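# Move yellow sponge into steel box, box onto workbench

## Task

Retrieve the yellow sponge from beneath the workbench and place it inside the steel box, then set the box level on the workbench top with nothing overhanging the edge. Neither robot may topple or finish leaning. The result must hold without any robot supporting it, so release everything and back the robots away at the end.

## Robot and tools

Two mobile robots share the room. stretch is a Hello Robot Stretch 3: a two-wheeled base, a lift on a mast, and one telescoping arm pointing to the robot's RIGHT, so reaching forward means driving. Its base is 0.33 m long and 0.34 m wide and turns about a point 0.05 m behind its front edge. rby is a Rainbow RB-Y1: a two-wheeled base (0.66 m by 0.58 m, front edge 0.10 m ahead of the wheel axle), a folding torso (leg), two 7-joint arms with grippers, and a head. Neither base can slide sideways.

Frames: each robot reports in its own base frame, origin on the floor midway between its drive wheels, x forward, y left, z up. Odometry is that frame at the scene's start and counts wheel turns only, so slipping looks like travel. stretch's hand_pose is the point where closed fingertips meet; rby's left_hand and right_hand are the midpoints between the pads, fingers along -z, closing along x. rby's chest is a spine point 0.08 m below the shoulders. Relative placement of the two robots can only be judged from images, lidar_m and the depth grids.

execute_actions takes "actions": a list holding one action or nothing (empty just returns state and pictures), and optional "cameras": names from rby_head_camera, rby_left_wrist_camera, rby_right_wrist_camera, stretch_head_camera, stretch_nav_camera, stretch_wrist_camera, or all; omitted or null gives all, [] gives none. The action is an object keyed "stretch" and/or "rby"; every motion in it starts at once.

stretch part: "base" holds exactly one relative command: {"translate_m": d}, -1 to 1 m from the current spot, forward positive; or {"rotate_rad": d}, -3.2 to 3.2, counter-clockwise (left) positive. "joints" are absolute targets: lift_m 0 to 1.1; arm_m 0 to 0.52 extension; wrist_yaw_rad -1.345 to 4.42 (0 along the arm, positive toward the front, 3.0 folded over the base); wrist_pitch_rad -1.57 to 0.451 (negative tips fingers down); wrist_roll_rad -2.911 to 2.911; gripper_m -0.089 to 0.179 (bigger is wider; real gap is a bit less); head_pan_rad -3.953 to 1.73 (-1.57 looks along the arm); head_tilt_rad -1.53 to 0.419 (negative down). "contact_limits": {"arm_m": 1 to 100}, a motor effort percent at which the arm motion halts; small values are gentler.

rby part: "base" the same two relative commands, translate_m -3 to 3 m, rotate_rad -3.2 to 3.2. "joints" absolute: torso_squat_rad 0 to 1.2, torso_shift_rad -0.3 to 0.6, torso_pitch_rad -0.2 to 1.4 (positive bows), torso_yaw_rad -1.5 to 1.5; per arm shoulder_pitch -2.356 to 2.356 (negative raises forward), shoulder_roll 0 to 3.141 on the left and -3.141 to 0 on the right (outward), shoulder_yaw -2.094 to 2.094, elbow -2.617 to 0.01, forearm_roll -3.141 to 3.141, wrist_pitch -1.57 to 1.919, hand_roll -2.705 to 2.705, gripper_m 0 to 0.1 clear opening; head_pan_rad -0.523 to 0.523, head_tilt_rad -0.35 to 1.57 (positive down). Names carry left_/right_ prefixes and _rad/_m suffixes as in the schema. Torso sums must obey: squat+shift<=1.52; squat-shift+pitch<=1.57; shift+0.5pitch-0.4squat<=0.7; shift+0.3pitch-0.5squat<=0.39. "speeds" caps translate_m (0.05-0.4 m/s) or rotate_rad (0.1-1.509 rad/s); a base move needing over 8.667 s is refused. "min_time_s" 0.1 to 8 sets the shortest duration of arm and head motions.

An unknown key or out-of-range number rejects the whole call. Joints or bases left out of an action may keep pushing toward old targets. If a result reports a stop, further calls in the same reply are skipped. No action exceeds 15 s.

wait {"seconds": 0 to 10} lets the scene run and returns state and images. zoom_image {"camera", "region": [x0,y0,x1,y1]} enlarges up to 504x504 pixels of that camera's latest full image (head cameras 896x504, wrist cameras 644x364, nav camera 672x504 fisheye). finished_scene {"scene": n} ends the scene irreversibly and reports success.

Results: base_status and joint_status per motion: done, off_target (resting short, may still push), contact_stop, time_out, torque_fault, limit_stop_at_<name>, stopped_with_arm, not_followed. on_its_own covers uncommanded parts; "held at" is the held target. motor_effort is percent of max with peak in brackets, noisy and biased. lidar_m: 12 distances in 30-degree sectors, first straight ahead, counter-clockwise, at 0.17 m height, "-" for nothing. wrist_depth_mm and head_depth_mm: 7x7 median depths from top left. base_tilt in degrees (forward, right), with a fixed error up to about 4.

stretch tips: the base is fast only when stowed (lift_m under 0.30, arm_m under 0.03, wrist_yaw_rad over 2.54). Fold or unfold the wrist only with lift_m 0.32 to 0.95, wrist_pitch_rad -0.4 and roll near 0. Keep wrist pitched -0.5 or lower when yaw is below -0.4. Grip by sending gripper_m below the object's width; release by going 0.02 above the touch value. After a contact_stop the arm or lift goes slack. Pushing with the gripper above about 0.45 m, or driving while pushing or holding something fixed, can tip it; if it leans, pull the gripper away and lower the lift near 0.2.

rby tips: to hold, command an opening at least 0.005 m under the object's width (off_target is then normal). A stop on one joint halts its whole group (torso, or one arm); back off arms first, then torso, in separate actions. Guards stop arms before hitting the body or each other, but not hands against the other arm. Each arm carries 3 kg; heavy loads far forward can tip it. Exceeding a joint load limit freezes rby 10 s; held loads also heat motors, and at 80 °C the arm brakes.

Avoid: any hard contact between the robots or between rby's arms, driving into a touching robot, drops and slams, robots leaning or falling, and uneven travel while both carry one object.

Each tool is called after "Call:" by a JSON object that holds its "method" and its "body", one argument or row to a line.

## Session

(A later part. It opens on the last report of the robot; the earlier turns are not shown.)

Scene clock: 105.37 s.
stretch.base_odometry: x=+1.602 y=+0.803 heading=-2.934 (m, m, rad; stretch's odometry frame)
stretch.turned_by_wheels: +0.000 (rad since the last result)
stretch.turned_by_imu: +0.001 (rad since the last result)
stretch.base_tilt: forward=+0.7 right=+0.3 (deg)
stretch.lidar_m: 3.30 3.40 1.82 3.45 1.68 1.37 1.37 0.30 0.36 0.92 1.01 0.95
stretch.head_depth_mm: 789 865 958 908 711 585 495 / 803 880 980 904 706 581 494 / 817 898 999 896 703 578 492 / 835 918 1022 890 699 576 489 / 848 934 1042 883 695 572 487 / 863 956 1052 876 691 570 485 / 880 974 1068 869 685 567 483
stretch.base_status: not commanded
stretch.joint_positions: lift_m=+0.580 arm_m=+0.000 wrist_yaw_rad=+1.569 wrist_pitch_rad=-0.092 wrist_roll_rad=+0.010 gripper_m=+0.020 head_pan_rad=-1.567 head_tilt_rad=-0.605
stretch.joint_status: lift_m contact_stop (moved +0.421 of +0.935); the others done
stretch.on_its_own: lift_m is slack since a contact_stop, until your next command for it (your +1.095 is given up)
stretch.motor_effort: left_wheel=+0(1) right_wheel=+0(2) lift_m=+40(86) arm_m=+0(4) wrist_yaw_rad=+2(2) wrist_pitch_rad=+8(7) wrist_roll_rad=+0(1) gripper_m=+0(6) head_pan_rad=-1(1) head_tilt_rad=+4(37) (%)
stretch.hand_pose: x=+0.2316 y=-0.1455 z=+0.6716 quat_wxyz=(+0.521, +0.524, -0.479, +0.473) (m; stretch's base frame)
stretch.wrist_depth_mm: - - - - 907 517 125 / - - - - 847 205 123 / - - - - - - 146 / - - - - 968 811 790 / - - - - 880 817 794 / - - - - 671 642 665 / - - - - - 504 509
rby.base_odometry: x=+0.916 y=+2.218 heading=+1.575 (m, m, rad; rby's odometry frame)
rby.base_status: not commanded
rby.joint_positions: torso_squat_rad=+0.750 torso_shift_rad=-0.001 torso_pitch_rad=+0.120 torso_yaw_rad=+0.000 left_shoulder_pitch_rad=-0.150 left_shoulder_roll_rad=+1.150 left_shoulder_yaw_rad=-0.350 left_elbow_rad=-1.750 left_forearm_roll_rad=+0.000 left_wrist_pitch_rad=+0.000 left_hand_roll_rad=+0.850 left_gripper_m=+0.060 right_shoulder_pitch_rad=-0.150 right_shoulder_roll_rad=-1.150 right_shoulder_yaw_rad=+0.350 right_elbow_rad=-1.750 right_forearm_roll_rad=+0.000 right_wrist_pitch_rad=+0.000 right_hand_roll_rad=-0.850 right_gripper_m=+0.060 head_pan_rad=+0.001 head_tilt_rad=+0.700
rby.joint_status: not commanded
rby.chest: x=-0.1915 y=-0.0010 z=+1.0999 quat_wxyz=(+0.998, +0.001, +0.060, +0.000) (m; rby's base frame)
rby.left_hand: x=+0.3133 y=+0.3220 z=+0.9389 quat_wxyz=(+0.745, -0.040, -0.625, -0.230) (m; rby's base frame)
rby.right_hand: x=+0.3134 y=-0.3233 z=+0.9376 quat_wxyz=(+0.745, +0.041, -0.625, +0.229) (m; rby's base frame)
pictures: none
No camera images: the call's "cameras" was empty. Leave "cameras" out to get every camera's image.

Call:
{"method": "execute_actions", "body": {
  "actions": [
    {"stretch":{"joints":{"lift_m":0.5}}}
  ],
  "cameras": ["stretch_nav_camera","stretch_wrist_camera","rby_head_camera"]
}}

Scene clock: 107.20 s.
stretch.base_odometry: x=+1.602 y=+0.803 heading=-2.934 (m, m, rad; stretch's odometry frame)
stretch.turned_by_wheels: +0.000 (rad since the last result)
stretch.turned_by_imu: +0.000 (rad since the last result)
stretch.base_tilt: forward=+0.5 right=+0.5 (deg)
stretch.lidar_m: 3.30 3.39 1.81 3.47 1.69 1.37 1.37 0.30 0.36 0.92 1.01 0.95
stretch.head_depth_mm: 789 866 955 913 712 585 496 / 803 883 978 903 708 582 493 / 818 899 998 896 702 580 492 / 834 919 1020 890 699 577 489 / 849 935 1042 880 694 572 487 / 867 957 1051 877 691 570 485 / 883 975 1071 868 686 568 483
stretch.base_status: not commanded
stretch.joint_positions: lift_m=+0.500 arm_m=+0.000 wrist_yaw_rad=+1.569 wrist_pitch_rad=-0.092 wrist_roll_rad=+0.010 gripper_m=+0.020 head_pan_rad=-1.567 head_tilt_rad=-0.605
stretch.joint_status: all done
stretch.motor_effort: left_wheel=+0(0) right_wheel=+0(0) lift_m=+31(36) arm_m=+0(0) wrist_yaw_rad=+0(0) wrist_pitch_rad=+7(8) wrist_roll_rad=-1(1) gripper_m=+0(1) head_pan_rad=-1(1) head_tilt_rad=+4(4) (%)
stretch.hand_pose: x=+0.2316 y=-0.1455 z=+0.5916 quat_wxyz=(+0.521, +0.524, -0.479, +0.473) (m; stretch's base frame)
stretch.wrist_depth_mm: - - - - 910 326 314 / - - - - - 958 855 / - - - - - 974 - / - - - - 963 807 761 / - - - - 796 672 714 / - - - - 551 479 500 / 961 - 982 - 918 378 384
rby.base_odometry: x=+0.916 y=+2.218 heading=+1.575 (m, m, rad; rby's odometry frame)
rby.base_status: not commanded
rby.joint_positions: torso_squat_rad=+0.750 torso_shift_rad=-0.001 torso_pitch_rad=+0.120 torso_yaw_rad=+0.000 left_shoulder_pitch_rad=-0.150 left_shoulder_roll_rad=+1.150 left_shoulder_yaw_rad=-0.350 left_elbow_rad=-1.750 left_forearm_roll_rad=+0.000 left_wrist_pitch_rad=+0.000 left_hand_roll_rad=+0.850 left_gripper_m=+0.060 right_shoulder_pitch_rad=-0.150 right_shoulder_roll_rad=-1.150 right_shoulder_yaw_rad=+0.350 right_elbow_rad=-1.750 right_forearm_roll_rad=+0.000 right_wrist_pitch_rad=+0.000 right_hand_roll_rad=-0.850 right_gripper_m=+0.060 head_pan_rad=+0.001 head_tilt_rad=+0.700
rby.joint_status: not commanded
rby.chest: x=-0.1915 y=-0.0010 z=+1.0999 quat_wxyz=(+0.998, +0.001, +0.060, +0.000) (m; rby's base frame)
rby.left_hand: x=+0.3133 y=+0.3220 z=+0.9389 quat_wxyz=(+0.745, -0.040, -0.625, -0.230) (m; rby's base frame)
rby.right_hand: x=+0.3134 y=-0.3233 z=+0.9376 quat_wxyz=(+0.745, +0.041, -0.625, +0.229) (m; rby's base frame)
pictures: rby_head_camera, stretch_nav_camera (sideways: a quarter turn counterclockwise sets it upright), stretch_wrist_camera
Images, in order (width x height): rby_head_camera 896x504, stretch_nav_camera 672x504, stretch_wrist_camera 644x364.

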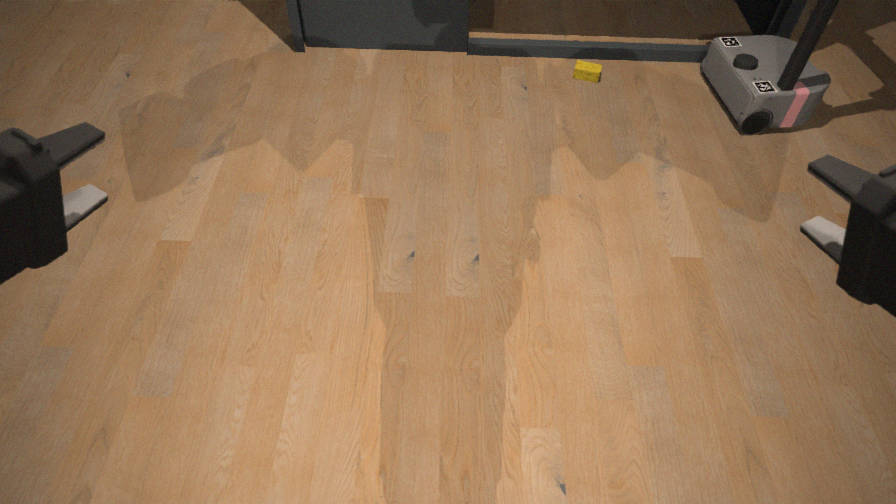

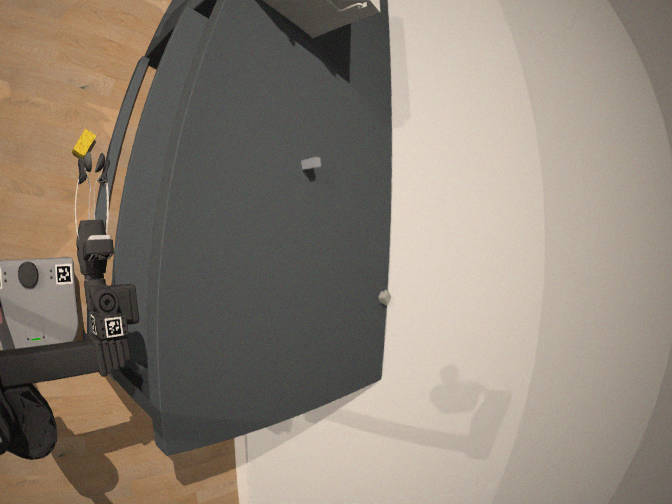

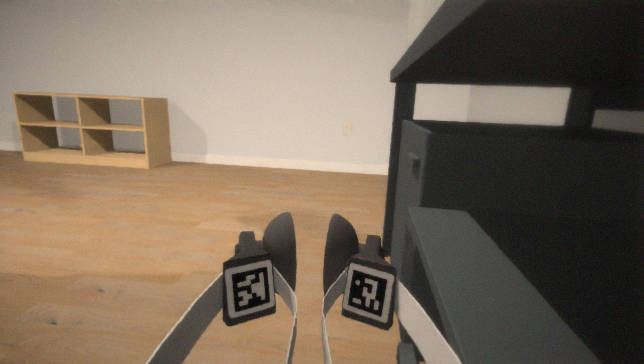

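Call:
{"method": "execute_actions", "body": {
  "actions": [
    {"stretch":{"joints":{"lift_m":0.1,"wrist_pitch_rad":-0.45,"wrist_yaw_rad":1.75,"head_pan_rad":-0.3,"head_tilt_rad":-1.1}}}
  ],
  "cameras": ["stretch_head_camera","stretch_wrist_camera"]
}}

Scene clock: 112.10 s.
stretch.base_odometry: x=+1.602 y=+0.803 heading=-2.934 (m, m, rad; stretch's odometry frame)
stretch.turned_by_wheels: +0.000 (rad since the last result)
stretch.turned_by_imu: +0.001 (rad since the last result)
stretch.base_tilt: forward=+0.8 right=+0.2 (deg)
stretch.lidar_m: 3.30 3.38 1.82 3.45 1.68 1.37 1.36 0.30 0.36 0.92 1.04 0.95
stretch.head_depth_mm: 691 689 612 560 545 791 748 / 738 710 1013 970 906 1166 1095 / 1193 1289 1468 1411 1285 1206 - / 1989 1769 1583 1420 1293 1193 - / 2008 1768 1577 1428 1294 1190 1123 / 2008 1770 1575 1422 1290 1187 1110 / 1996 1758 1568 1415 1287 1186 1093
stretch.base_status: not commanded
stretch.joint_positions: lift_m=+0.118 arm_m=+0.000 wrist_yaw_rad=+1.746 wrist_pitch_rad=-0.407 wrist_roll_rad=+0.023 gripper_m=+0.020 head_pan_rad=-0.307 head_tilt_rad=-1.087
stretch.joint_status: lift_m contact_stop (moved -0.382 of -0.400); the others done
stretch.on_its_own: lift_m is slack since a contact_stop, until your next command for it (your +0.100 is given up)
stretch.motor_effort: left_wheel=+0(0) right_wheel=-1(0) lift_m=+39(37) arm_m=+0(0) wrist_yaw_rad=+2(5) wrist_pitch_rad=-15(32) wrist_roll_rad=-6(11) gripper_m=-1(0) head_pan_rad=+2(33) head_tilt_rad=-9(47) (%)
stretch.hand_pose: x=+0.2010 y=-0.1056 z=+0.1331 quat_wxyz=(+0.551, +0.627, -0.342, +0.432) (m; stretch's base frame)
stretch.wrist_depth_mm: - - - - - 934 665 / 888 922 928 - 996 803 683 / 632 626 647 659 680 636 702 / 472 478 482 495 448 491 520 / 381 384 398 408 397 393 359 / 320 324 337 322 330 334 282 / 275 276 277 275 283 287 248
rby.base_odometry: x=+0.916 y=+2.218 heading=+1.575 (m, m, rad; rby's odometry frame)
rby.base_status: not commanded
rby.joint_positions: torso_squat_rad=+0.750 torso_shift_rad=-0.001 torso_pitch_rad=+0.120 torso_yaw_rad=+0.000 left_shoulder_pitch_rad=-0.150 left_shoulder_roll_rad=+1.150 left_shoulder_yaw_rad=-0.350 left_elbow_rad=-1.750 left_forearm_roll_rad=+0.000 left_wrist_pitch_rad=+0.000 left_hand_roll_rad=+0.850 left_gripper_m=+0.060 right_shoulder_pitch_rad=-0.150 right_shoulder_roll_rad=-1.150 right_shoulder_yaw_rad=+0.350 right_elbow_rad=-1.750 right_forearm_roll_rad=+0.000 right_wrist_pitch_rad=+0.000 right_hand_roll_rad=-0.850 right_gripper_m=+0.060 head_pan_rad=+0.001 head_tilt_rad=+0.700
rby.joint_status: not commanded
rby.chest: x=-0.1915 y=-0.0010 z=+1.0999 quat_wxyz=(+0.998, +0.001, +0.060, +0.000) (m; rby's base frame)
rby.left_hand: x=+0.3133 y=+0.3220 z=+0.9389 quat_wxyz=(+0.745, -0.040, -0.625, -0.230) (m; rby's base frame)
rby.right_hand: x=+0.3134 y=-0.3233 z=+0.9376 quat_wxyz=(+0.745, +0.041, -0.625, +0.229) (m; rby's base frame)
pictures: stretch_head_camera (sideways: a quarter turn clockwise sets it upright), stretch_wrist_camera
ARM HIT: stretch's arm struck its own base hard.
Images, in order (width x height): stretch_head_camera 896x504, stretch_wrist_camera 644x364.

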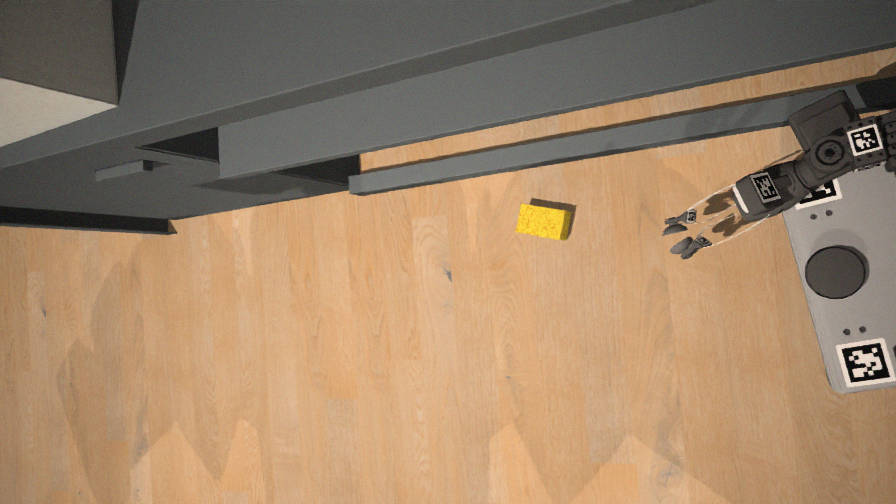

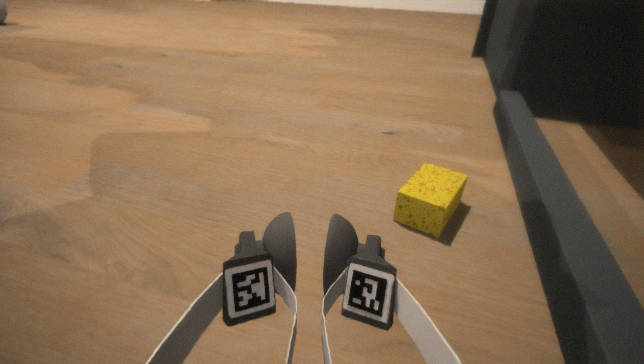

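Call:
{"method": "execute_actions", "body": {
  "actions": [
    {"stretch":{"joints":{"lift_m":0.16,"arm_m":0.05,"wrist_yaw_rad":1.57,"wrist_pitch_rad":-0.45,"gripper_m":0.11}}}
  ],
  "cameras": []
}}

Call:
{"method": "execute_actions", "body": {
  "actions": [
    {"stretch":{"base":{"translate_m":0.12},"joints":{"lift_m":0.09}}}
  ],
  "cameras": ["stretch_head_camera","stretch_wrist_camera"]
}}

Scene clock: 114.23 s.
stretch.base_odometry: x=+1.602 y=+0.803 heading=-2.934 (m, m, rad; stretch's odometry frame)
stretch.turned_by_wheels: +0.000 (rad since the last result)
stretch.turned_by_imu: +0.000 (rad since the last result)
stretch.base_tilt: forward=+0.7 right=+0.2 (deg)
stretch.lidar_m: 3.29 3.40 1.81 3.45 1.68 1.37 1.37 0.30 0.36 0.92 1.01 0.95
stretch.head_depth_mm: 693 687 613 559 544 791 746 / 736 709 1015 969 905 1166 1096 / 1194 1292 1462 1413 1282 1204 - / 1986 1779 1583 1428 1294 1189 - / 2019 1767 1579 1421 1295 1191 1125 / 2015 1762 1569 1415 1300 1187 1108 / 2002 1762 1570 1413 1292 1184 1098
stretch.base_status: not commanded
stretch.joint_positions: lift_m=+0.160 arm_m=+0.050 wrist_yaw_rad=+1.572 wrist_pitch_rad=-0.462 wrist_roll_rad=+0.012 gripper_m=+0.110 head_pan_rad=-0.307 head_tilt_rad=-1.087
stretch.joint_status: all done
stretch.motor_effort: left_wheel=+0(0) right_wheel=-1(0) lift_m=+50(52) arm_m=+3(5) wrist_yaw_rad=-1(4) wrist_pitch_rad=+4(11) wrist_roll_rad=-2(7) gripper_m=+0(96) head_pan_rad=+3(3) head_tilt_rad=-9(9) (%)
stretch.hand_pose: x=+0.1972 y=-0.1945 z=+0.1625 quat_wxyz=(+0.599, +0.604, -0.375, +0.369) (m; stretch's base frame)
stretch.wrist_depth_mm: - - - - 836 718 687 / 803 858 882 917 787 779 771 / 615 620 635 650 635 692 718 / 479 494 503 471 482 526 556 / 398 424 410 425 405 442 445 / 343 - 352 357 357 367 377 / 307 295 305 309 306 301 324
rby.base_odometry: x=+0.916 y=+2.218 heading=+1.575 (m, m, rad; rby's odometry frame)
rby.base_status: not commanded
rby.joint_positions: torso_squat_rad=+0.750 torso_shift_rad=-0.001 torso_pitch_rad=+0.120 torso_yaw_rad=+0.000 left_shoulder_pitch_rad=-0.150 left_shoulder_roll_rad=+1.150 left_shoulder_yaw_rad=-0.350 left_elbow_rad=-1.750 left_forearm_roll_rad=+0.000 left_wrist_pitch_rad=+0.000 left_hand_roll_rad=+0.850 left_gripper_m=+0.060 right_shoulder_pitch_rad=-0.150 right_shoulder_roll_rad=-1.150 right_shoulder_yaw_rad=+0.350 right_elbow_rad=-1.750 right_forearm_roll_rad=+0.000 right_wrist_pitch_rad=+0.000 right_hand_roll_rad=-0.850 right_gripper_m=+0.060 head_pan_rad=+0.001 head_tilt_rad=+0.700
rby.joint_status: not commanded
rby.chest: x=-0.1915 y=-0.0010 z=+1.0999 quat_wxyz=(+0.998, +0.001, +0.060, +0.000) (m; rby's base frame)
rby.left_hand: x=+0.3133 y=+0.3220 z=+0.9389 quat_wxyz=(+0.745, -0.040, -0.625, -0.230) (m; rby's base frame)
rby.right_hand: x=+0.3134 y=-0.3233 z=+0.9376 quat_wxyz=(+0.745, +0.041, -0.625, +0.229) (m; rby's base frame)
pictures: none
No camera images: the call's "cameras" was empty. Leave "cameras" out to get every camera's image.

Scene clock: 116.57 s.
stretch.base_odometry: x=+1.485 y=+0.779 heading=-2.934 (m, m, rad; stretch's odometry frame)
stretch.turned_by_wheels: +0.000 (rad since the last result)
stretch.turned_by_imu: +0.001 (rad since the last result)
stretch.base_tilt: forward=+0.7 right=+0.2 (deg)
stretch.lidar_m: 3.18 3.29 1.76 3.78 1.83 1.48 1.48 0.39 0.57 0.94 0.99 0.85
stretch.head_depth_mm: 598 665 619 576 860 801 758 / 752 724 1047 982 1235 1180 - / 1286 1381 1482 1410 1288 1199 - / 2012 1769 1570 1425 1296 1191 - / 2013 1773 1566 1425 1298 1190 1126 / 2007 1767 1579 1420 1294 1183 1109 / 1998 1759 1568 1416 1289 1184 1095
stretch.base_status: done
stretch.joint_positions: lift_m=+0.090 arm_m=+0.050 wrist_yaw_rad=+1.572 wrist_pitch_rad=-0.463 wrist_roll_rad=+0.012 gripper_m=+0.110 head_pan_rad=-0.307 head_tilt_rad=-1.087
stretch.joint_status: all done
stretch.motor_effort: left_wheel=-1(4) right_wheel=+0(3) lift_m=+32(44) arm_m=+4(4) wrist_yaw_rad=-2(2) wrist_pitch_rad=+5(5) wrist_roll_rad=-2(2) gripper_m=+0(0) head_pan_rad=+3(3) head_tilt_rad=-9(8) (%)
stretch.hand_pose: x=+0.1971 y=-0.1945 z=+0.0929 quat_wxyz=(+0.599, +0.604, -0.375, +0.369) (m; stretch's base frame)
stretch.wrist_depth_mm: 905 - - - 940 609 585 / 630 651 656 676 658 657 633 / 462 469 489 500 477 515 538 / 369 370 376 322 384 373 411 / 304 313 313 291 324 264 336 / 263 - 266 268 275 217 285 / 232 224 233 232 237 197 239
rby.base_odometry: x=+0.916 y=+2.218 heading=+1.575 (m, m, rad; rby's odometry frame)
rby.base_status: not commanded
rby.joint_positions: torso_squat_rad=+0.750 torso_shift_rad=-0.001 torso_pitch_rad=+0.120 torso_yaw_rad=+0.000 left_shoulder_pitch_rad=-0.150 left_shoulder_roll_rad=+1.150 left_shoulder_yaw_rad=-0.350 left_elbow_rad=-1.750 left_forearm_roll_rad=+0.000 left_wrist_pitch_rad=+0.000 left_hand_roll_rad=+0.850 left_gripper_m=+0.060 right_shoulder_pitch_rad=-0.150 right_shoulder_roll_rad=-1.150 right_shoulder_yaw_rad=+0.350 right_elbow_rad=-1.750 right_forearm_roll_rad=+0.000 right_wrist_pitch_rad=+0.000 right_hand_roll_rad=-0.850 right_gripper_m=+0.060 head_pan_rad=+0.001 head_tilt_rad=+0.700
rby.joint_status: not commanded
rby.chest: x=-0.1915 y=-0.0010 z=+1.0999 quat_wxyz=(+0.998, +0.001, +0.060, +0.000) (m; rby's base frame)
rby.left_hand: x=+0.3133 y=+0.3220 z=+0.9389 quat_wxyz=(+0.745, -0.040, -0.625, -0.230) (m; rby's base frame)
rby.right_hand: x=+0.3134 y=-0.3233 z=+0.9376 quat_wxyz=(+0.745, +0.041, -0.625, +0.229) (m; rby's base frame)
pictures: stretch_head_camera (sideways: a quarter turn clockwise sets it upright), stretch_wrist_camera
Images, in order (width x height): stretch_head_camera 896x504, stretch_wrist_camera 644x364.

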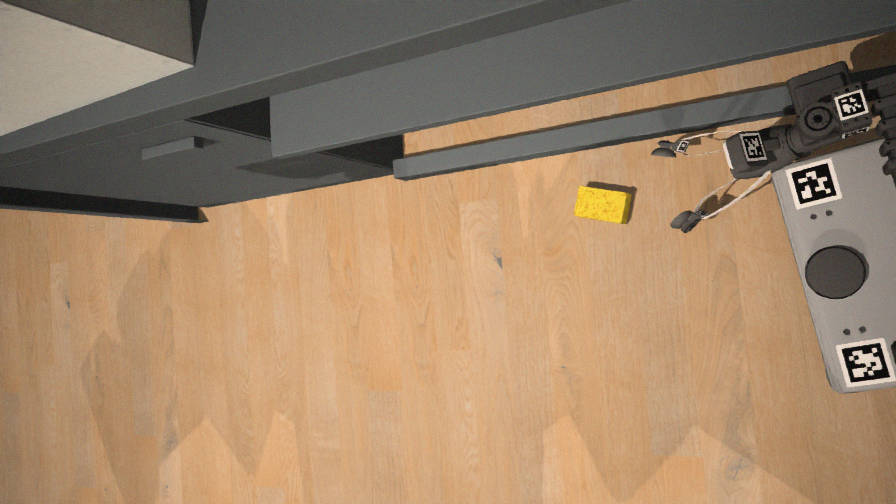

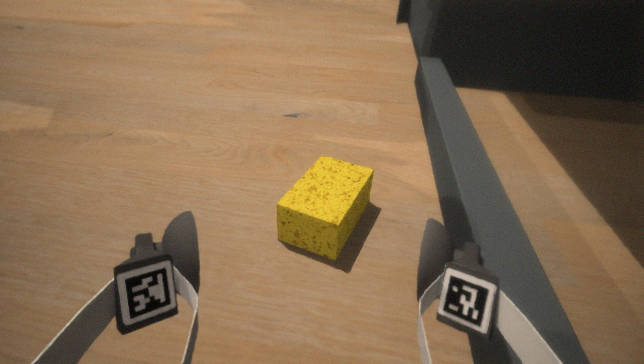

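Call:
{"method": "execute_actions", "body": {
  "actions": [
    {"stretch":{"joints":{"gripper_m":0.095,"wrist_yaw_rad":1.62}}}
  ],
  "cameras": []
}}

Call:
{"method": "execute_actions", "body": {
  "actions": [
    {"stretch":{"joints":{"lift_m":0.04}}}
  ],
  "cameras": ["stretch_wrist_camera"]
}}

Call:
{"method": "execute_actions", "body": {
  "actions": [
    {"stretch":{"base":{"translate_m":0.1}}}
  ],
  "cameras": ["stretch_head_camera","stretch_wrist_camera"]
}}

Scene clock: 118.87 s.
stretch.base_odometry: x=+1.485 y=+0.779 heading=-2.934 (m, m, rad; stretch's odometry frame)
stretch.turned_by_wheels: +0.000 (rad since the last result)
stretch.turned_by_imu: +0.000 (rad since the last result)
stretch.base_tilt: forward=+0.7 right=+0.3 (deg)
stretch.lidar_m: 3.19 3.28 1.76 3.76 1.83 1.48 1.48 0.39 0.57 0.94 0.99 0.85
stretch.head_depth_mm: 598 666 618 577 858 801 759 / 752 723 1046 984 1235 1177 1093 / 1287 1380 1483 1413 1287 1194 - / 2024 1776 1582 1428 1300 1192 - / 2007 1776 1574 1424 1298 1191 1122 / 2009 1761 1577 1417 1293 1187 1111 / 1998 1767 1565 1418 1292 1187 1098
stretch.base_status: not commanded
stretch.joint_positions: lift_m=+0.090 arm_m=+0.050 wrist_yaw_rad=+1.617 wrist_pitch_rad=-0.463 wrist_roll_rad=+0.012 gripper_m=+0.095 head_pan_rad=-0.307 head_tilt_rad=-1.087
stretch.joint_status: all done
stretch.motor_effort: left_wheel=+0(0) right_wheel=+0(0) lift_m=+32(32) arm_m=+4(4) wrist_yaw_rad=+2(3) wrist_pitch_rad=+5(5) wrist_roll_rad=-2(1) gripper_m=-1(72) head_pan_rad=+2(3) head_tilt_rad=-9(8) (%)
stretch.hand_pose: x=+0.1969 y=-0.1847 z=+0.0929 quat_wxyz=(+0.591, +0.612, -0.361, +0.382) (m; stretch's base frame)
stretch.wrist_depth_mm: 945 - - - - 591 566 / 626 639 656 677 641 627 612 / 462 473 487 494 496 501 531 / 364 371 384 336 380 338 414 / 304 310 313 294 327 264 332 / 260 269 268 268 273 221 277 / 231 224 232 234 237 196 232
rby.base_odometry: x=+0.916 y=+2.218 heading=+1.575 (m, m, rad; rby's odometry frame)
rby.base_status: not commanded
rby.joint_positions: torso_squat_rad=+0.750 torso_shift_rad=-0.001 torso_pitch_rad=+0.120 torso_yaw_rad=+0.000 left_shoulder_pitch_rad=-0.150 left_shoulder_roll_rad=+1.150 left_shoulder_yaw_rad=-0.350 left_elbow_rad=-1.750 left_forearm_roll_rad=+0.000 left_wrist_pitch_rad=+0.000 left_hand_roll_rad=+0.850 left_gripper_m=+0.060 right_shoulder_pitch_rad=-0.150 right_shoulder_roll_rad=-1.150 right_shoulder_yaw_rad=+0.350 right_elbow_rad=-1.750 right_forearm_roll_rad=+0.000 right_wrist_pitch_rad=+0.000 right_hand_roll_rad=-0.850 right_gripper_m=+0.060 head_pan_rad=+0.001 head_tilt_rad=+0.700
rby.joint_status: not commanded
rby.chest: x=-0.1914 y=-0.0010 z=+1.0999 quat_wxyz=(+0.998, +0.001, +0.060, +0.000) (m; rby's base frame)
rby.left_hand: x=+0.3133 y=+0.3220 z=+0.9389 quat_wxyz=(+0.745, -0.040, -0.625, -0.230) (m; rby's base frame)
rby.right_hand: x=+0.3134 y=-0.3233 z=+0.9376 quat_wxyz=(+0.745, +0.041, -0.625, +0.229) (m; rby's base frame)
pictures: none
No camera images: the call's "cameras" was empty. Leave "cameras" out to get every camera's image.

Scene clock: 119.50 s.
stretch.base_odometry: x=+1.485 y=+0.779 heading=-2.934 (m, m, rad; stretch's odometry frame)
stretch.turned_by_wheels: +0.000 (rad since the last result)
stretch.turned_by_imu: +0.000 (rad since the last result)
stretch.base_tilt: forward=+0.5 right=+0.3 (deg)
stretch.lidar_m: 3.16 3.29 1.76 3.77 1.83 1.48 1.48 0.39 0.57 0.94 0.99 0.85
stretch.head_depth_mm: 598 665 617 576 859 802 759 / 751 725 1046 979 1234 1178 1098 / 1280 1376 1486 1411 1293 1204 - / 2016 1777 1581 1432 1298 1195 - / 2015 1770 1582 1430 1298 1188 1124 / 1998 1770 1570 1421 1289 1187 1109 / 2003 1763 1567 1415 1287 1187 1096
stretch.base_status: not commanded
stretch.joint_positions: lift_m=+0.081 arm_m=+0.050 wrist_yaw_rad=+1.601 wrist_pitch_rad=-0.434 wrist_roll_rad=+0.015 gripper_m=+0.095 head_pan_rad=-0.307 head_tilt_rad=-1.087
stretch.joint_status: lift_m contact_stop (moved -0.009 of -0.050)
stretch.on_its_own: lift_m is slack since a contact_stop, until your next command for it (your +0.040 is given up); wrist_yaw_rad is at rest, and its effort (+17) is outside its rest range (-12 to +12)
stretch.motor_effort: left_wheel=-1(0) right_wheel=+0(1) lift_m=+41(42) arm_m=-5(5) wrist_yaw_rad=+17(18) wrist_pitch_rad=-6(10) wrist_roll_rad=-3(3) gripper_m=+0(1) head_pan_rad=+2(3) head_tilt_rad=-9(9) (%)
stretch.hand_pose: x=+0.2008 y=-0.1888 z=+0.0903 quat_wxyz=(+0.588, +0.604, -0.376, +0.385) (m; stretch's base frame)
stretch.wrist_depth_mm: - - - - - 601 583 / 673 677 714 754 672 650 605 / 482 489 506 528 507 520 551 / 372 379 387 338 389 350 422 / 309 313 317 286 337 267 337 / 258 268 266 266 270 221 280 / 229 224 230 233 234 194 231
rby.base_odometry: x=+0.916 y=+2.218 heading=+1.575 (m, m, rad; rby's odometry frame)
rby.base_status: not commanded
rby.joint_positions: torso_squat_rad=+0.750 torso_shift_rad=-0.001 torso_pitch_rad=+0.120 torso_yaw_rad=+0.000 left_shoulder_pitch_rad=-0.150 left_shoulder_roll_rad=+1.150 left_shoulder_yaw_rad=-0.350 left_elbow_rad=-1.750 left_forearm_roll_rad=+0.000 left_wrist_pitch_rad=+0.000 left_hand_roll_rad=+0.850 left_gripper_m=+0.060 right_shoulder_pitch_rad=-0.150 right_shoulder_roll_rad=-1.150 right_shoulder_yaw_rad=+0.350 right_elbow_rad=-1.750 right_forearm_roll_rad=+0.000 right_wrist_pitch_rad=+0.000 right_hand_roll_rad=-0.850 right_gripper_m=+0.060 head_pan_rad=+0.001 head_tilt_rad=+0.700
rby.joint_status: not commanded
rby.chest: x=-0.1915 y=-0.0010 z=+1.0999 quat_wxyz=(+0.998, +0.001, +0.060, +0.000) (m; rby's base frame)
rby.left_hand: x=+0.3133 y=+0.3220 z=+0.9389 quat_wxyz=(+0.745, -0.040, -0.625, -0.230) (m; rby's base frame)
rby.right_hand: x=+0.3134 y=-0.3233 z=+0.9376 quat_wxyz=(+0.745, +0.041, -0.625, +0.229) (m; rby's base frame)
pictures: stretch_wrist_camera
Images, in order (width x height): stretch_wrist_camera 644x364.

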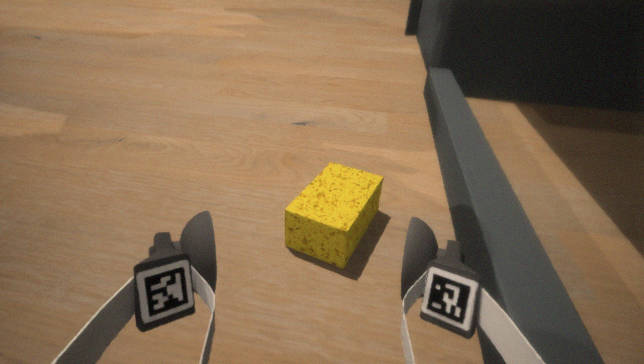

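not run: a stop came earlier in this reply.

Call:
{"method": "execute_actions", "body": {
  "actions": [
    {"stretch":{"base":{"translate_m":0.18},"joints":{"lift_m":0.16,"wrist_pitch_rad":-0.9,"wrist_yaw_rad":1.62}}}
  ],
  "cameras": ["stretch_head_camera","stretch_wrist_camera"]
}}

Scene clock: 122.97 s.
stretch.base_odometry: x=+1.309 y=+0.741 heading=-2.934 (m, m, rad; stretch's odometry frame)
stretch.turned_by_wheels: +0.000 (rad since the last result)
stretch.turned_by_imu: +0.001 (rad since the last result)
stretch.base_tilt: forward=+0.6 right=+0.3 (deg)
stretch.lidar_m: 2.98 3.13 1.68 4.20 2.07 1.65 1.66 0.55 0.87 0.97 0.77 0.69
stretch.head_depth_mm: 634 655 632 931 871 818 1084 / 784 989 1029 1148 1280 1177 - / 1339 1486 1528 1410 1305 1194 - / 2015 1777 1582 1428 1299 1196 - / 2016 1771 1579 1420 1295 1187 1123 / 2015 1769 1574 1421 1292 1190 1111 / 1992 1762 1560 1414 1290 1187 1093
stretch.base_status: done
stretch.joint_positions: lift_m=+0.160 arm_m=+0.050 wrist_yaw_rad=+1.617 wrist_pitch_rad=-0.906 wrist_roll_rad=+0.012 gripper_m=+0.095 head_pan_rad=-0.307 head_tilt_rad=-1.087
stretch.joint_status: all done
stretch.motor_effort: left_wheel=+0(5) right_wheel=-1(4) lift_m=+50(50) arm_m=-4(11) wrist_yaw_rad=+2(44) wrist_pitch_rad=+3(41) wrist_roll_rad=-2(13) gripper_m=+1(1) head_pan_rad=+2(2) head_tilt_rad=-9(9) (%)
stretch.hand_pose: x=+0.1175 y=-0.1890 z=+0.0818 quat_wxyz=(+0.662, +0.675, -0.219, +0.242) (m; stretch's base frame)
stretch.wrist_depth_mm: 364 373 380 392 400 329 406 / 329 334 336 342 349 296 359 / 301 302 311 312 320 277 324 / 275 277 283 244 288 256 294 / 253 257 260 218 265 239 266 / 235 240 241 207 245 214 204 / 220 220 223 224 228 202 188
rby.base_odometry: x=+0.916 y=+2.218 heading=+1.575 (m, m, rad; rby's odometry frame)
rby.base_status: not commanded
rby.joint_positions: torso_squat_rad=+0.750 torso_shift_rad=-0.001 torso_pitch_rad=+0.120 torso_yaw_rad=+0.000 left_shoulder_pitch_rad=-0.150 left_shoulder_roll_rad=+1.150 left_shoulder_yaw_rad=-0.350 left_elbow_rad=-1.750 left_forearm_roll_rad=+0.000 left_wrist_pitch_rad=+0.000 left_hand_roll_rad=+0.850 left_gripper_m=+0.060 right_shoulder_pitch_rad=-0.150 right_shoulder_roll_rad=-1.150 right_shoulder_yaw_rad=+0.350 right_elbow_rad=-1.750 right_forearm_roll_rad=+0.000 right_wrist_pitch_rad=+0.000 right_hand_roll_rad=-0.850 right_gripper_m=+0.060 head_pan_rad=+0.001 head_tilt_rad=+0.700
rby.joint_status: not commanded
rby.chest: x=-0.1915 y=-0.0010 z=+1.0999 quat_wxyz=(+0.998, +0.001, +0.060, +0.000) (m; rby's base frame)
rby.left_hand: x=+0.3133 y=+0.3220 z=+0.9389 quat_wxyz=(+0.745, -0.040, -0.625, -0.230) (m; rby's base frame)
rby.right_hand: x=+0.3134 y=-0.3233 z=+0.9376 quat_wxyz=(+0.745, +0.041, -0.625, +0.229) (m; rby's base frame)
pictures: stretch_head_camera (sideways: a quarter turn clockwise sets it upright), stretch_wrist_camera
ARM HIT: stretch's arm struck its own base hard.
Images, in order (width x height): stretch_head_camera 896x504, stretch_wrist_camera 644x364.

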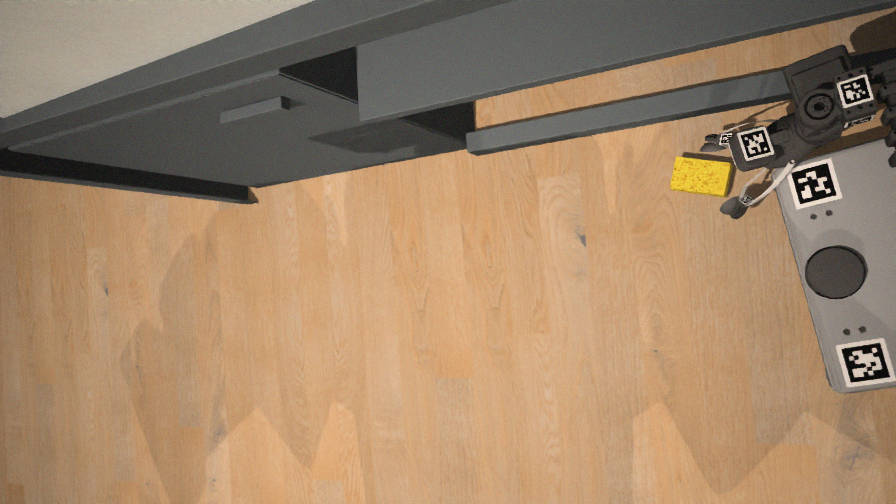

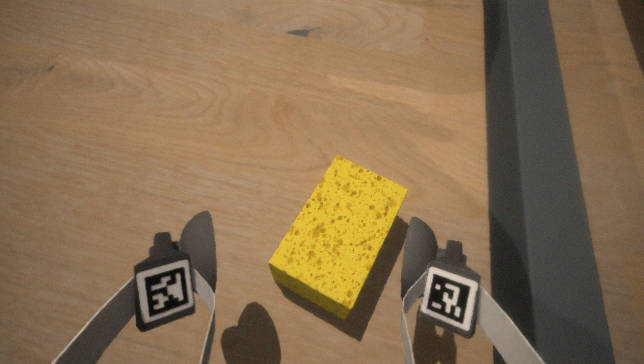

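Call:
{"method": "execute_actions", "body": {
  "actions": [
    {"stretch":{"base":{"translate_m":-0.35},"joints":{"lift_m":0.3,"wrist_pitch_rad":-0.4,"wrist_yaw_rad":1.57,"arm_m":0.02,"gripper_m":0.13}}}
  ],
  "cameras": []
}}

Call:
{"method": "execute_actions", "body": {
  "actions": [
    {"stretch":{"base":{"rotate_rad":0.4}}}
  ],
  "cameras": []
}}

Call:
{"method": "execute_actions", "body": {
  "actions": [
    {"stretch":{"base":{"translate_m":0.25}}}
  ],
  "cameras": []
}}

Call:
{"method": "execute_actions", "body": {
  "actions": [
    {"stretch":{"base":{"rotate_rad":0.58},"joints":{"wrist_yaw_rad":0,"arm_m":0,"wrist_pitch_rad":-0.5,"head_pan_rad":-1.57,"head_tilt_rad":-1.1}}}
  ],
  "cameras": ["stretch_head_camera","stretch_wrist_camera"]
}}

Scene clock: 129.80 s.
stretch.base_odometry: x=+1.651 y=+0.814 heading=-2.934 (m, m, rad; stretch's odometry frame)
stretch.turned_by_wheels: +0.000 (rad since the last result)
stretch.turned_by_imu: +0.213 (rad since the last result)
stretch.base_tilt: forward=+0.4 right=+0.2 (deg)
stretch.lidar_m: 3.33 1.86 1.82 2.33 1.46 1.35 1.36 0.28 0.50 0.92 1.02 0.97
stretch.head_depth_mm: 1206 1119 1065 974 885 810 744 / 2026 1733 1544 1417 1291 1184 - / 2030 1783 1578 1428 1288 1213 - / 2012 1780 1582 1429 1296 1192 - / 2013 1761 1572 1427 1299 1186 1127 / 1990 1767 1569 1416 1296 1187 1108 / 1999 1748 1569 1409 1291 1183 1090
stretch.base_status: done
stretch.joint_positions: lift_m=+0.302 arm_m=+0.019 wrist_yaw_rad=+1.563 wrist_pitch_rad=-0.419 wrist_roll_rad=+0.010 gripper_m=+0.130 head_pan_rad=-0.306 head_tilt_rad=-1.089
stretch.joint_status: all done
stretch.on_its_own: lift_m is at rest, and its effort (-16) is outside its rest range (+1 to +81)
stretch.motor_effort: left_wheel=-2(13) right_wheel=-1(12) lift_m=-16(49) arm_m=+7(26) wrist_yaw_rad=+6(38) wrist_pitch_rad=+7(7) wrist_roll_rad=-1(2) gripper_m=-1(98) head_pan_rad=+2(2) head_tilt_rad=-8(9) (%)
stretch.hand_pose: x=+0.2029 y=-0.1663 z=+0.3143 quat_wxyz=(+0.593, +0.593, -0.390, +0.380) (m; stretch's base frame)
stretch.wrist_depth_mm: - - - - - - 373 / - - - - - 874 667 / - - - - - 784 694 / 773 785 802 842 855 821 754 / 644 685 666 671 701 670 722 / 541 - 553 575 532 603 593 / 470 458 474 487 484 466 516
rby.base_odometry: x=+0.916 y=+2.218 heading=+1.575 (m, m, rad; rby's odometry frame)
rby.base_status: not commanded
rby.joint_positions: torso_squat_rad=+0.750 torso_shift_rad=-0.001 torso_pitch_rad=+0.120 torso_yaw_rad=+0.000 left_shoulder_pitch_rad=-0.150 left_shoulder_roll_rad=+1.150 left_shoulder_yaw_rad=-0.350 left_elbow_rad=-1.750 left_forearm_roll_rad=+0.000 left_wrist_pitch_rad=+0.000 left_hand_roll_rad=+0.850 left_gripper_m=+0.060 right_shoulder_pitch_rad=-0.150 right_shoulder_roll_rad=-1.150 right_shoulder_yaw_rad=+0.350 right_elbow_rad=-1.750 right_forearm_roll_rad=+0.000 right_wrist_pitch_rad=+0.000 right_hand_roll_rad=-0.850 right_gripper_m=+0.060 head_pan_rad=+0.001 head_tilt_rad=+0.700
rby.joint_status: not commanded
rby.chest: x=-0.1915 y=-0.0010 z=+1.0999 quat_wxyz=(+0.998, +0.001, +0.060, +0.000) (m; rby's base frame)
rby.left_hand: x=+0.3133 y=+0.3220 z=+0.9389 quat_wxyz=(+0.745, -0.040, -0.625, -0.230) (m; rby's base frame)
rby.right_hand: x=+0.3134 y=-0.3233 z=+0.9376 quat_wxyz=(+0.745, +0.041, -0.625, +0.229) (m; rby's base frame)
pictures: none
No camera images: the call's "cameras" was empty. Leave "cameras" out to get every camera's image.

Scene clock: 131.43 s.
stretch.base_odometry: x=+1.651 y=+0.814 heading=-2.535 (m, m, rad; stretch's odometry frame)
stretch.turned_by_wheels: +0.399 (rad since the last result)
stretch.turned_by_imu: +0.147 (rad since the last result)
stretch.base_tilt: forward=+0.7 right=+0.3 (deg)
stretch.lidar_m: 3.44 1.84 4.91 1.90 1.35 1.32 1.36 0.26 0.63 0.94 1.00 1.00
stretch.head_depth_mm: 2052 1760 1549 1399 1261 830 743 / 2032 1787 1595 1429 1295 1183 - / 2025 1786 1588 1433 1298 1210 - / 2011 1773 1580 1427 1300 1195 - / 1999 1760 1564 1424 1293 1190 1120 / 2002 1760 1570 1418 1287 1190 1111 / 1987 1754 1573 1408 1288 1182 1095
stretch.base_status: rotate_rad off_target (by the wheels' count: +0.3991 of +0.4000)
stretch.joint_positions: lift_m=+0.302 arm_m=+0.020 wrist_yaw_rad=+1.566 wrist_pitch_rad=-0.417 wrist_roll_rad=+0.010 gripper_m=+0.130 head_pan_rad=-0.306 head_tilt_rad=-1.089
stretch.joint_status: not commanded
stretch.on_its_own: left_wheel is at rest, and its effort (-29) is outside its rest range (-18 to +18); lift_m is at rest, and its effort (-19) is outside its rest range (+1 to +81)
stretch.motor_effort: left_wheel=-29(31) right_wheel=+0(0) lift_m=-19(19) arm_m=-4(7) wrist_yaw_rad=+4(6) wrist_pitch_rad=+6(7) wrist_roll_rad=-1(1) gripper_m=+0(0) head_pan_rad=+2(2) head_tilt_rad=-7(7) (%)
stretch.hand_pose: x=+0.2031 y=-0.1664 z=+0.3148 quat_wxyz=(+0.592, +0.594, -0.389, +0.381) (m; stretch's base frame)
stretch.wrist_depth_mm: - - - - - - 896 / - - - - - - 696 / - - - - - - 685 / 783 806 797 832 889 895 732 / 641 659 672 673 694 703 710 / 549 - 542 553 581 554 606 / 472 464 481 485 481 481 507
rby.base_odometry: x=+0.916 y=+2.218 heading=+1.575 (m, m, rad; rby's odometry frame)
rby.base_status: not commanded
rby.joint_positions: torso_squat_rad=+0.750 torso_shift_rad=-0.001 torso_pitch_rad=+0.120 torso_yaw_rad=+0.000 left_shoulder_pitch_rad=-0.150 left_shoulder_roll_rad=+1.150 left_shoulder_yaw_rad=-0.350 left_elbow_rad=-1.750 left_forearm_roll_rad=+0.000 left_wrist_pitch_rad=+0.000 left_hand_roll_rad=+0.850 left_gripper_m=+0.060 right_shoulder_pitch_rad=-0.150 right_shoulder_roll_rad=-1.150 right_shoulder_yaw_rad=+0.350 right_elbow_rad=-1.750 right_forearm_roll_rad=+0.000 right_wrist_pitch_rad=+0.000 right_hand_roll_rad=-0.850 right_gripper_m=+0.060 head_pan_rad=+0.001 head_tilt_rad=+0.700
rby.joint_status: not commanded
rby.chest: x=-0.1915 y=-0.0010 z=+1.0999 quat_wxyz=(+0.998, +0.001, +0.060, +0.000) (m; rby's base frame)
rby.left_hand: x=+0.3133 y=+0.3220 z=+0.9389 quat_wxyz=(+0.745, -0.040, -0.625, -0.230) (m; rby's base frame)
rby.right_hand: x=+0.3134 y=-0.3233 z=+0.9376 quat_wxyz=(+0.745, +0.041, -0.625, +0.229) (m; rby's base frame)
pictures: none
No camera images: the call's "cameras" was empty. Leave "cameras" out to get every camera's image.

Scene clock: 135.27 s.
stretch.base_odometry: x=+1.446 y=+0.671 heading=-2.535 (m, m, rad; stretch's odometry frame)
stretch.turned_by_wheels: +0.000 (rad since the last result)
stretch.turned_by_imu: -0.201 (rad since the last result)
stretch.base_tilt: forward=+0.8 right=+0.4 (deg)
stretch.lidar_m: 3.14 1.84 1.71 2.85 1.70 1.51 1.52 0.45 0.82 0.98 0.85 0.83
stretch.head_depth_mm: 1179 1122 1062 984 1259 1168 1101 / 2032 1694 1537 1396 1289 1197 - / 2020 1778 1581 1433 1300 1199 - / 2023 1777 1575 1422 1298 1192 - / 2011 1767 1575 1423 1295 1190 1125 / 2001 1763 1570 1413 1293 1189 1110 / 1998 1750 1565 1415 1289 1179 1098
stretch.base_status: done
stretch.joint_positions: lift_m=+0.300 arm_m=+0.020 wrist_yaw_rad=+1.568 wrist_pitch_rad=-0.417 wrist_roll_rad=+0.010 gripper_m=+0.130 head_pan_rad=-0.306 head_tilt_rad=-1.089
stretch.joint_status: not commanded
stretch.motor_effort: left_wheel=+1(22) right_wheel=-1(11) lift_m=+31(33) arm_m=+0(6) wrist_yaw_rad=+3(4) wrist_pitch_rad=+6(6) wrist_roll_rad=+0(1) gripper_m=-1(0) head_pan_rad=+2(1) head_tilt_rad=-7(7) (%)
stretch.hand_pose: x=+0.2031 y=-0.1657 z=+0.3131 quat_wxyz=(+0.592, +0.594, -0.389, +0.382) (m; stretch's base frame)
stretch.wrist_depth_mm: - - - - - - 499 / - - - - - 901 532 / - - - - - 806 573 / 783 790 812 835 857 712 602 / 640 673 681 663 675 662 648 / 544 - 549 564 567 547 587 / 460 463 474 481 492 467 507
rby.base_odometry: x=+0.916 y=+2.218 heading=+1.575 (m, m, rad; rby's odometry frame)
rby.base_status: not commanded
rby.joint_positions: torso_squat_rad=+0.750 torso_shift_rad=-0.001 torso_pitch_rad=+0.120 torso_yaw_rad=+0.000 left_shoulder_pitch_rad=-0.150 left_shoulder_roll_rad=+1.150 left_shoulder_yaw_rad=-0.350 left_elbow_rad=-1.750 left_forearm_roll_rad=+0.000 left_wrist_pitch_rad=+0.000 left_hand_roll_rad=+0.850 left_gripper_m=+0.060 right_shoulder_pitch_rad=-0.150 right_shoulder_roll_rad=-1.150 right_shoulder_yaw_rad=+0.350 right_elbow_rad=-1.750 right_forearm_roll_rad=+0.000 right_wrist_pitch_rad=+0.000 right_hand_roll_rad=-0.850 right_gripper_m=+0.060 head_pan_rad=+0.001 head_tilt_rad=+0.700
rby.joint_status: not commanded
rby.chest: x=-0.1915 y=-0.0010 z=+1.0999 quat_wxyz=(+0.998, +0.001, +0.060, +0.000) (m; rby's base frame)
rby.left_hand: x=+0.3133 y=+0.3220 z=+0.9389 quat_wxyz=(+0.745, -0.040, -0.625, -0.230) (m; rby's base frame)
rby.right_hand: x=+0.3134 y=-0.3233 z=+0.9376 quat_wxyz=(+0.745, +0.041, -0.625, +0.229) (m; rby's base frame)
pictures: none
No camera images: the call's "cameras" was empty. Leave "cameras" out to get every camera's image.

Scene clock: 137.13 s.
stretch.base_odometry: x=+1.446 y=+0.671 heading=-1.955 (m, m, rad; stretch's odometry frame)
stretch.turned_by_wheels: +0.580 (rad since the last result)
stretch.turned_by_imu: +0.572 (rad since the last result)
stretch.base_tilt: forward=+0.4 right=+0.3 (deg)
stretch.lidar_m: 1.79 1.71 2.65 1.66 1.52 1.53 0.45 0.91 0.99 0.83 0.82 3.16
stretch.head_depth_mm: 786 688 612 551 837 828 1096 / 768 686 612 565 877 1180 - / 706 684 610 927 1257 - - / 646 681 641 991 1292 - - / 605 680 1068 1403 1295 1188 1097 / 680 1005 1442 1420 1294 1188 1098 / 798 1367 1568 1410 1286 1182 1095
stretch.base_status: done
stretch.joint_positions: lift_m=+0.300 arm_m=+0.000 wrist_yaw_rad=+0.003 wrist_pitch_rad=-0.512 wrist_roll_rad=+0.010 gripper_m=+0.130 head_pan_rad=-1.563 head_tilt_rad=-1.089
stretch.joint_status: all done
stretch.motor_effort: left_wheel=-1(4) right_wheel=+1(4) lift_m=+32(31) arm_m=-4(4) wrist_yaw_rad=-4(2) wrist_pitch_rad=+4(5) wrist_roll_rad=-1(1) gripper_m=+0(0) head_pan_rad=-2(32) head_tilt_rad=-7(8) (%)
stretch.hand_pose: x=-0.0209 y=-0.3569 z=+0.2925 quat_wxyz=(+0.681, +0.179, -0.687, -0.179) (m; stretch's base frame)
stretch.wrist_depth_mm: - 543 588 711 847 729 96 / - 691 643 776 980 785 662 / 824 768 711 838 939 818 705 / 658 691 657 712 721 752 708 / 567 607 548 593 612 616 634 / 484 - 482 488 517 546 528 / 433 426 437 423 449 441 459
rby.base_odometry: x=+0.916 y=+2.218 heading=+1.575 (m, m, rad; rby's odometry frame)
rby.base_status: not commanded
rby.joint_positions: torso_squat_rad=+0.750 torso_shift_rad=-0.001 torso_pitch_rad=+0.120 torso_yaw_rad=+0.000 left_shoulder_pitch_rad=-0.150 left_shoulder_roll_rad=+1.150 left_shoulder_yaw_rad=-0.350 left_elbow_rad=-1.750 left_forearm_roll_rad=+0.000 left_wrist_pitch_rad=+0.000 left_hand_roll_rad=+0.850 left_gripper_m=+0.060 right_shoulder_pitch_rad=-0.150 right_shoulder_roll_rad=-1.150 right_shoulder_yaw_rad=+0.350 right_elbow_rad=-1.750 right_forearm_roll_rad=+0.000 right_wrist_pitch_rad=+0.000 right_hand_roll_rad=-0.850 right_gripper_m=+0.060 head_pan_rad=+0.001 head_tilt_rad=+0.700
rby.joint_status: not commanded
rby.chest: x=-0.1915 y=-0.0010 z=+1.0999 quat_wxyz=(+0.998, +0.001, +0.060, +0.000) (m; rby's base frame)
rby.left_hand: x=+0.3133 y=+0.3220 z=+0.9389 quat_wxyz=(+0.745, -0.040, -0.625, -0.230) (m; rby's base frame)
rby.right_hand: x=+0.3134 y=-0.3233 z=+0.9376 quat_wxyz=(+0.745, +0.041, -0.625, +0.229) (m; rby's base frame)
pictures: stretch_head_camera (sideways: a quarter turn clockwise sets it upright), stretch_wrist_camera
Images, in order (width x height): stretch_head_camera 896x504, stretch_wrist_camera 644x364.

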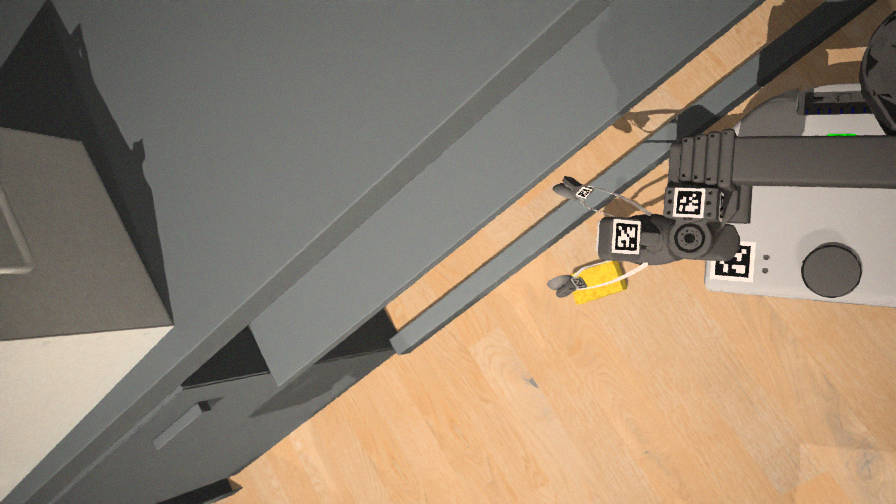

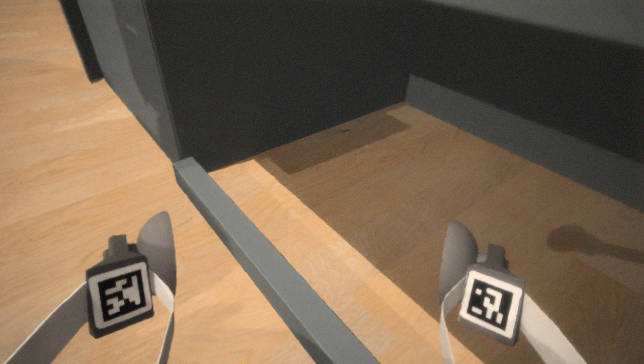

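Call:
{"method": "execute_actions", "body": {
  "actions": [
    {"stretch":{"joints":{"wrist_yaw_rad":0.4,"gripper_m":0.11,"lift_m":0.15,"wrist_pitch_rad":-0.6}}}
  ],
  "cameras": ["stretch_head_camera","stretch_wrist_camera"]
}}

Scene clock: 140.07 s.
stretch.base_odometry: x=+1.446 y=+0.671 heading=-1.955 (m, m, rad; stretch's odometry frame)
stretch.turned_by_wheels: +0.000 (rad since the last result)
stretch.turned_by_imu: +0.000 (rad since the last result)
stretch.base_tilt: forward=+0.7 right=+0.4 (deg)
stretch.lidar_m: 1.79 1.71 2.65 1.66 1.52 1.53 0.45 0.90 0.99 0.83 0.82 3.17
stretch.head_depth_mm: 785 689 612 551 837 829 1104 / 767 685 612 566 877 1179 - / 706 684 609 929 1255 1209 - / 646 681 640 992 1285 - - / 604 679 1069 1397 1300 1191 1098 / 683 1004 1430 1421 1295 1189 1096 / 797 1366 1567 1413 1286 1182 1096
stretch.base_status: not commanded
stretch.joint_positions: lift_m=+0.150 arm_m=+0.000 wrist_yaw_rad=+0.397 wrist_pitch_rad=-0.611 wrist_roll_rad=+0.010 gripper_m=+0.110 head_pan_rad=-1.563 head_tilt_rad=-1.089
stretch.joint_status: all done
stretch.motor_effort: left_wheel=-1(1) right_wheel=+1(1) lift_m=+32(31) arm_m=-3(3) wrist_yaw_rad=+1(3) wrist_pitch_rad=+4(2) wrist_roll_rad=-1(1) gripper_m=+0(81) head_pan_rad=-2(2) head_tilt_rad=-7(6) (%)
stretch.hand_pose: x=+0.0543 y=-0.3261 z=+0.1222 quat_wxyz=(+0.700, +0.341, -0.622, -0.077) (m; stretch's base frame)
stretch.wrist_depth_mm: 663 699 717 614 617 678 758 / 526 548 549 531 604 615 631 / 441 446 453 466 423 495 503 / 372 374 385 392 352 405 411 / 318 334 328 322 330 297 357 / 280 - 291 251 296 249 307 / 257 251 258 233 263 256 231
rby.base_odometry: x=+0.916 y=+2.218 heading=+1.575 (m, m, rad; rby's odometry frame)
rby.base_status: not commanded
rby.joint_positions: torso_squat_rad=+0.750 torso_shift_rad=-0.001 torso_pitch_rad=+0.120 torso_yaw_rad=+0.000 left_shoulder_pitch_rad=-0.150 left_shoulder_roll_rad=+1.150 left_shoulder_yaw_rad=-0.350 left_elbow_rad=-1.750 left_forearm_roll_rad=+0.000 left_wrist_pitch_rad=+0.000 left_hand_roll_rad=+0.850 left_gripper_m=+0.060 right_shoulder_pitch_rad=-0.150 right_shoulder_roll_rad=-1.150 right_shoulder_yaw_rad=+0.350 right_elbow_rad=-1.750 right_forearm_roll_rad=+0.000 right_wrist_pitch_rad=+0.000 right_hand_roll_rad=-0.850 right_gripper_m=+0.060 head_pan_rad=+0.001 head_tilt_rad=+0.700
rby.joint_status: not commanded
rby.chest: x=-0.1914 y=-0.0010 z=+1.0999 quat_wxyz=(+0.998, +0.001, +0.060, +0.000) (m; rby's base frame)
rby.left_hand: x=+0.3133 y=+0.3220 z=+0.9389 quat_wxyz=(+0.745, -0.040, -0.625, -0.230) (m; rby's base frame)
rby.right_hand: x=+0.3134 y=-0.3233 z=+0.9376 quat_wxyz=(+0.745, +0.041, -0.625, +0.229) (m; rby's base frame)
pictures: stretch_head_camera (sideways: a quarter turn clockwise sets it upright), stretch_wrist_camera
Images, in order (width x height): stretch_head_camera 896x504, stretch_wrist_camera 644x364.

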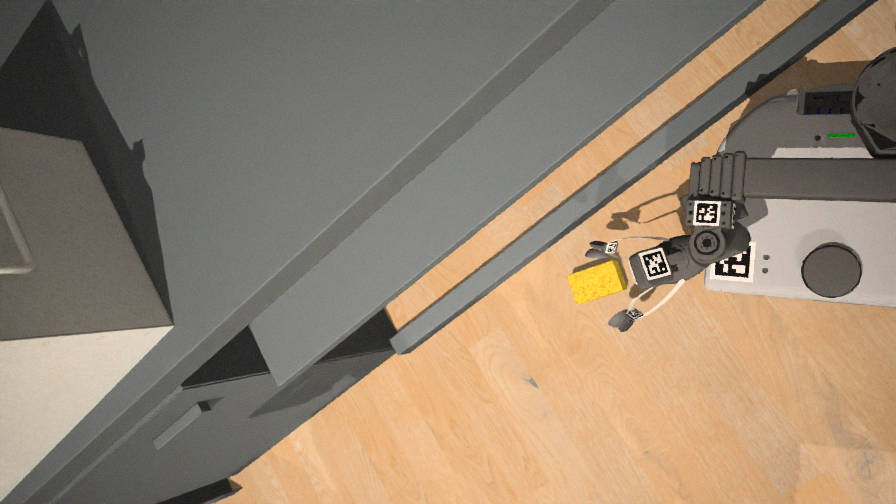

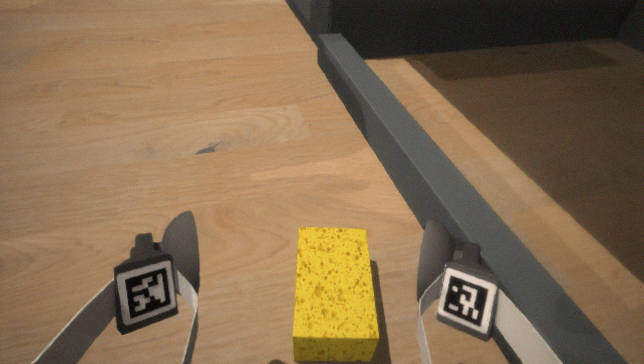

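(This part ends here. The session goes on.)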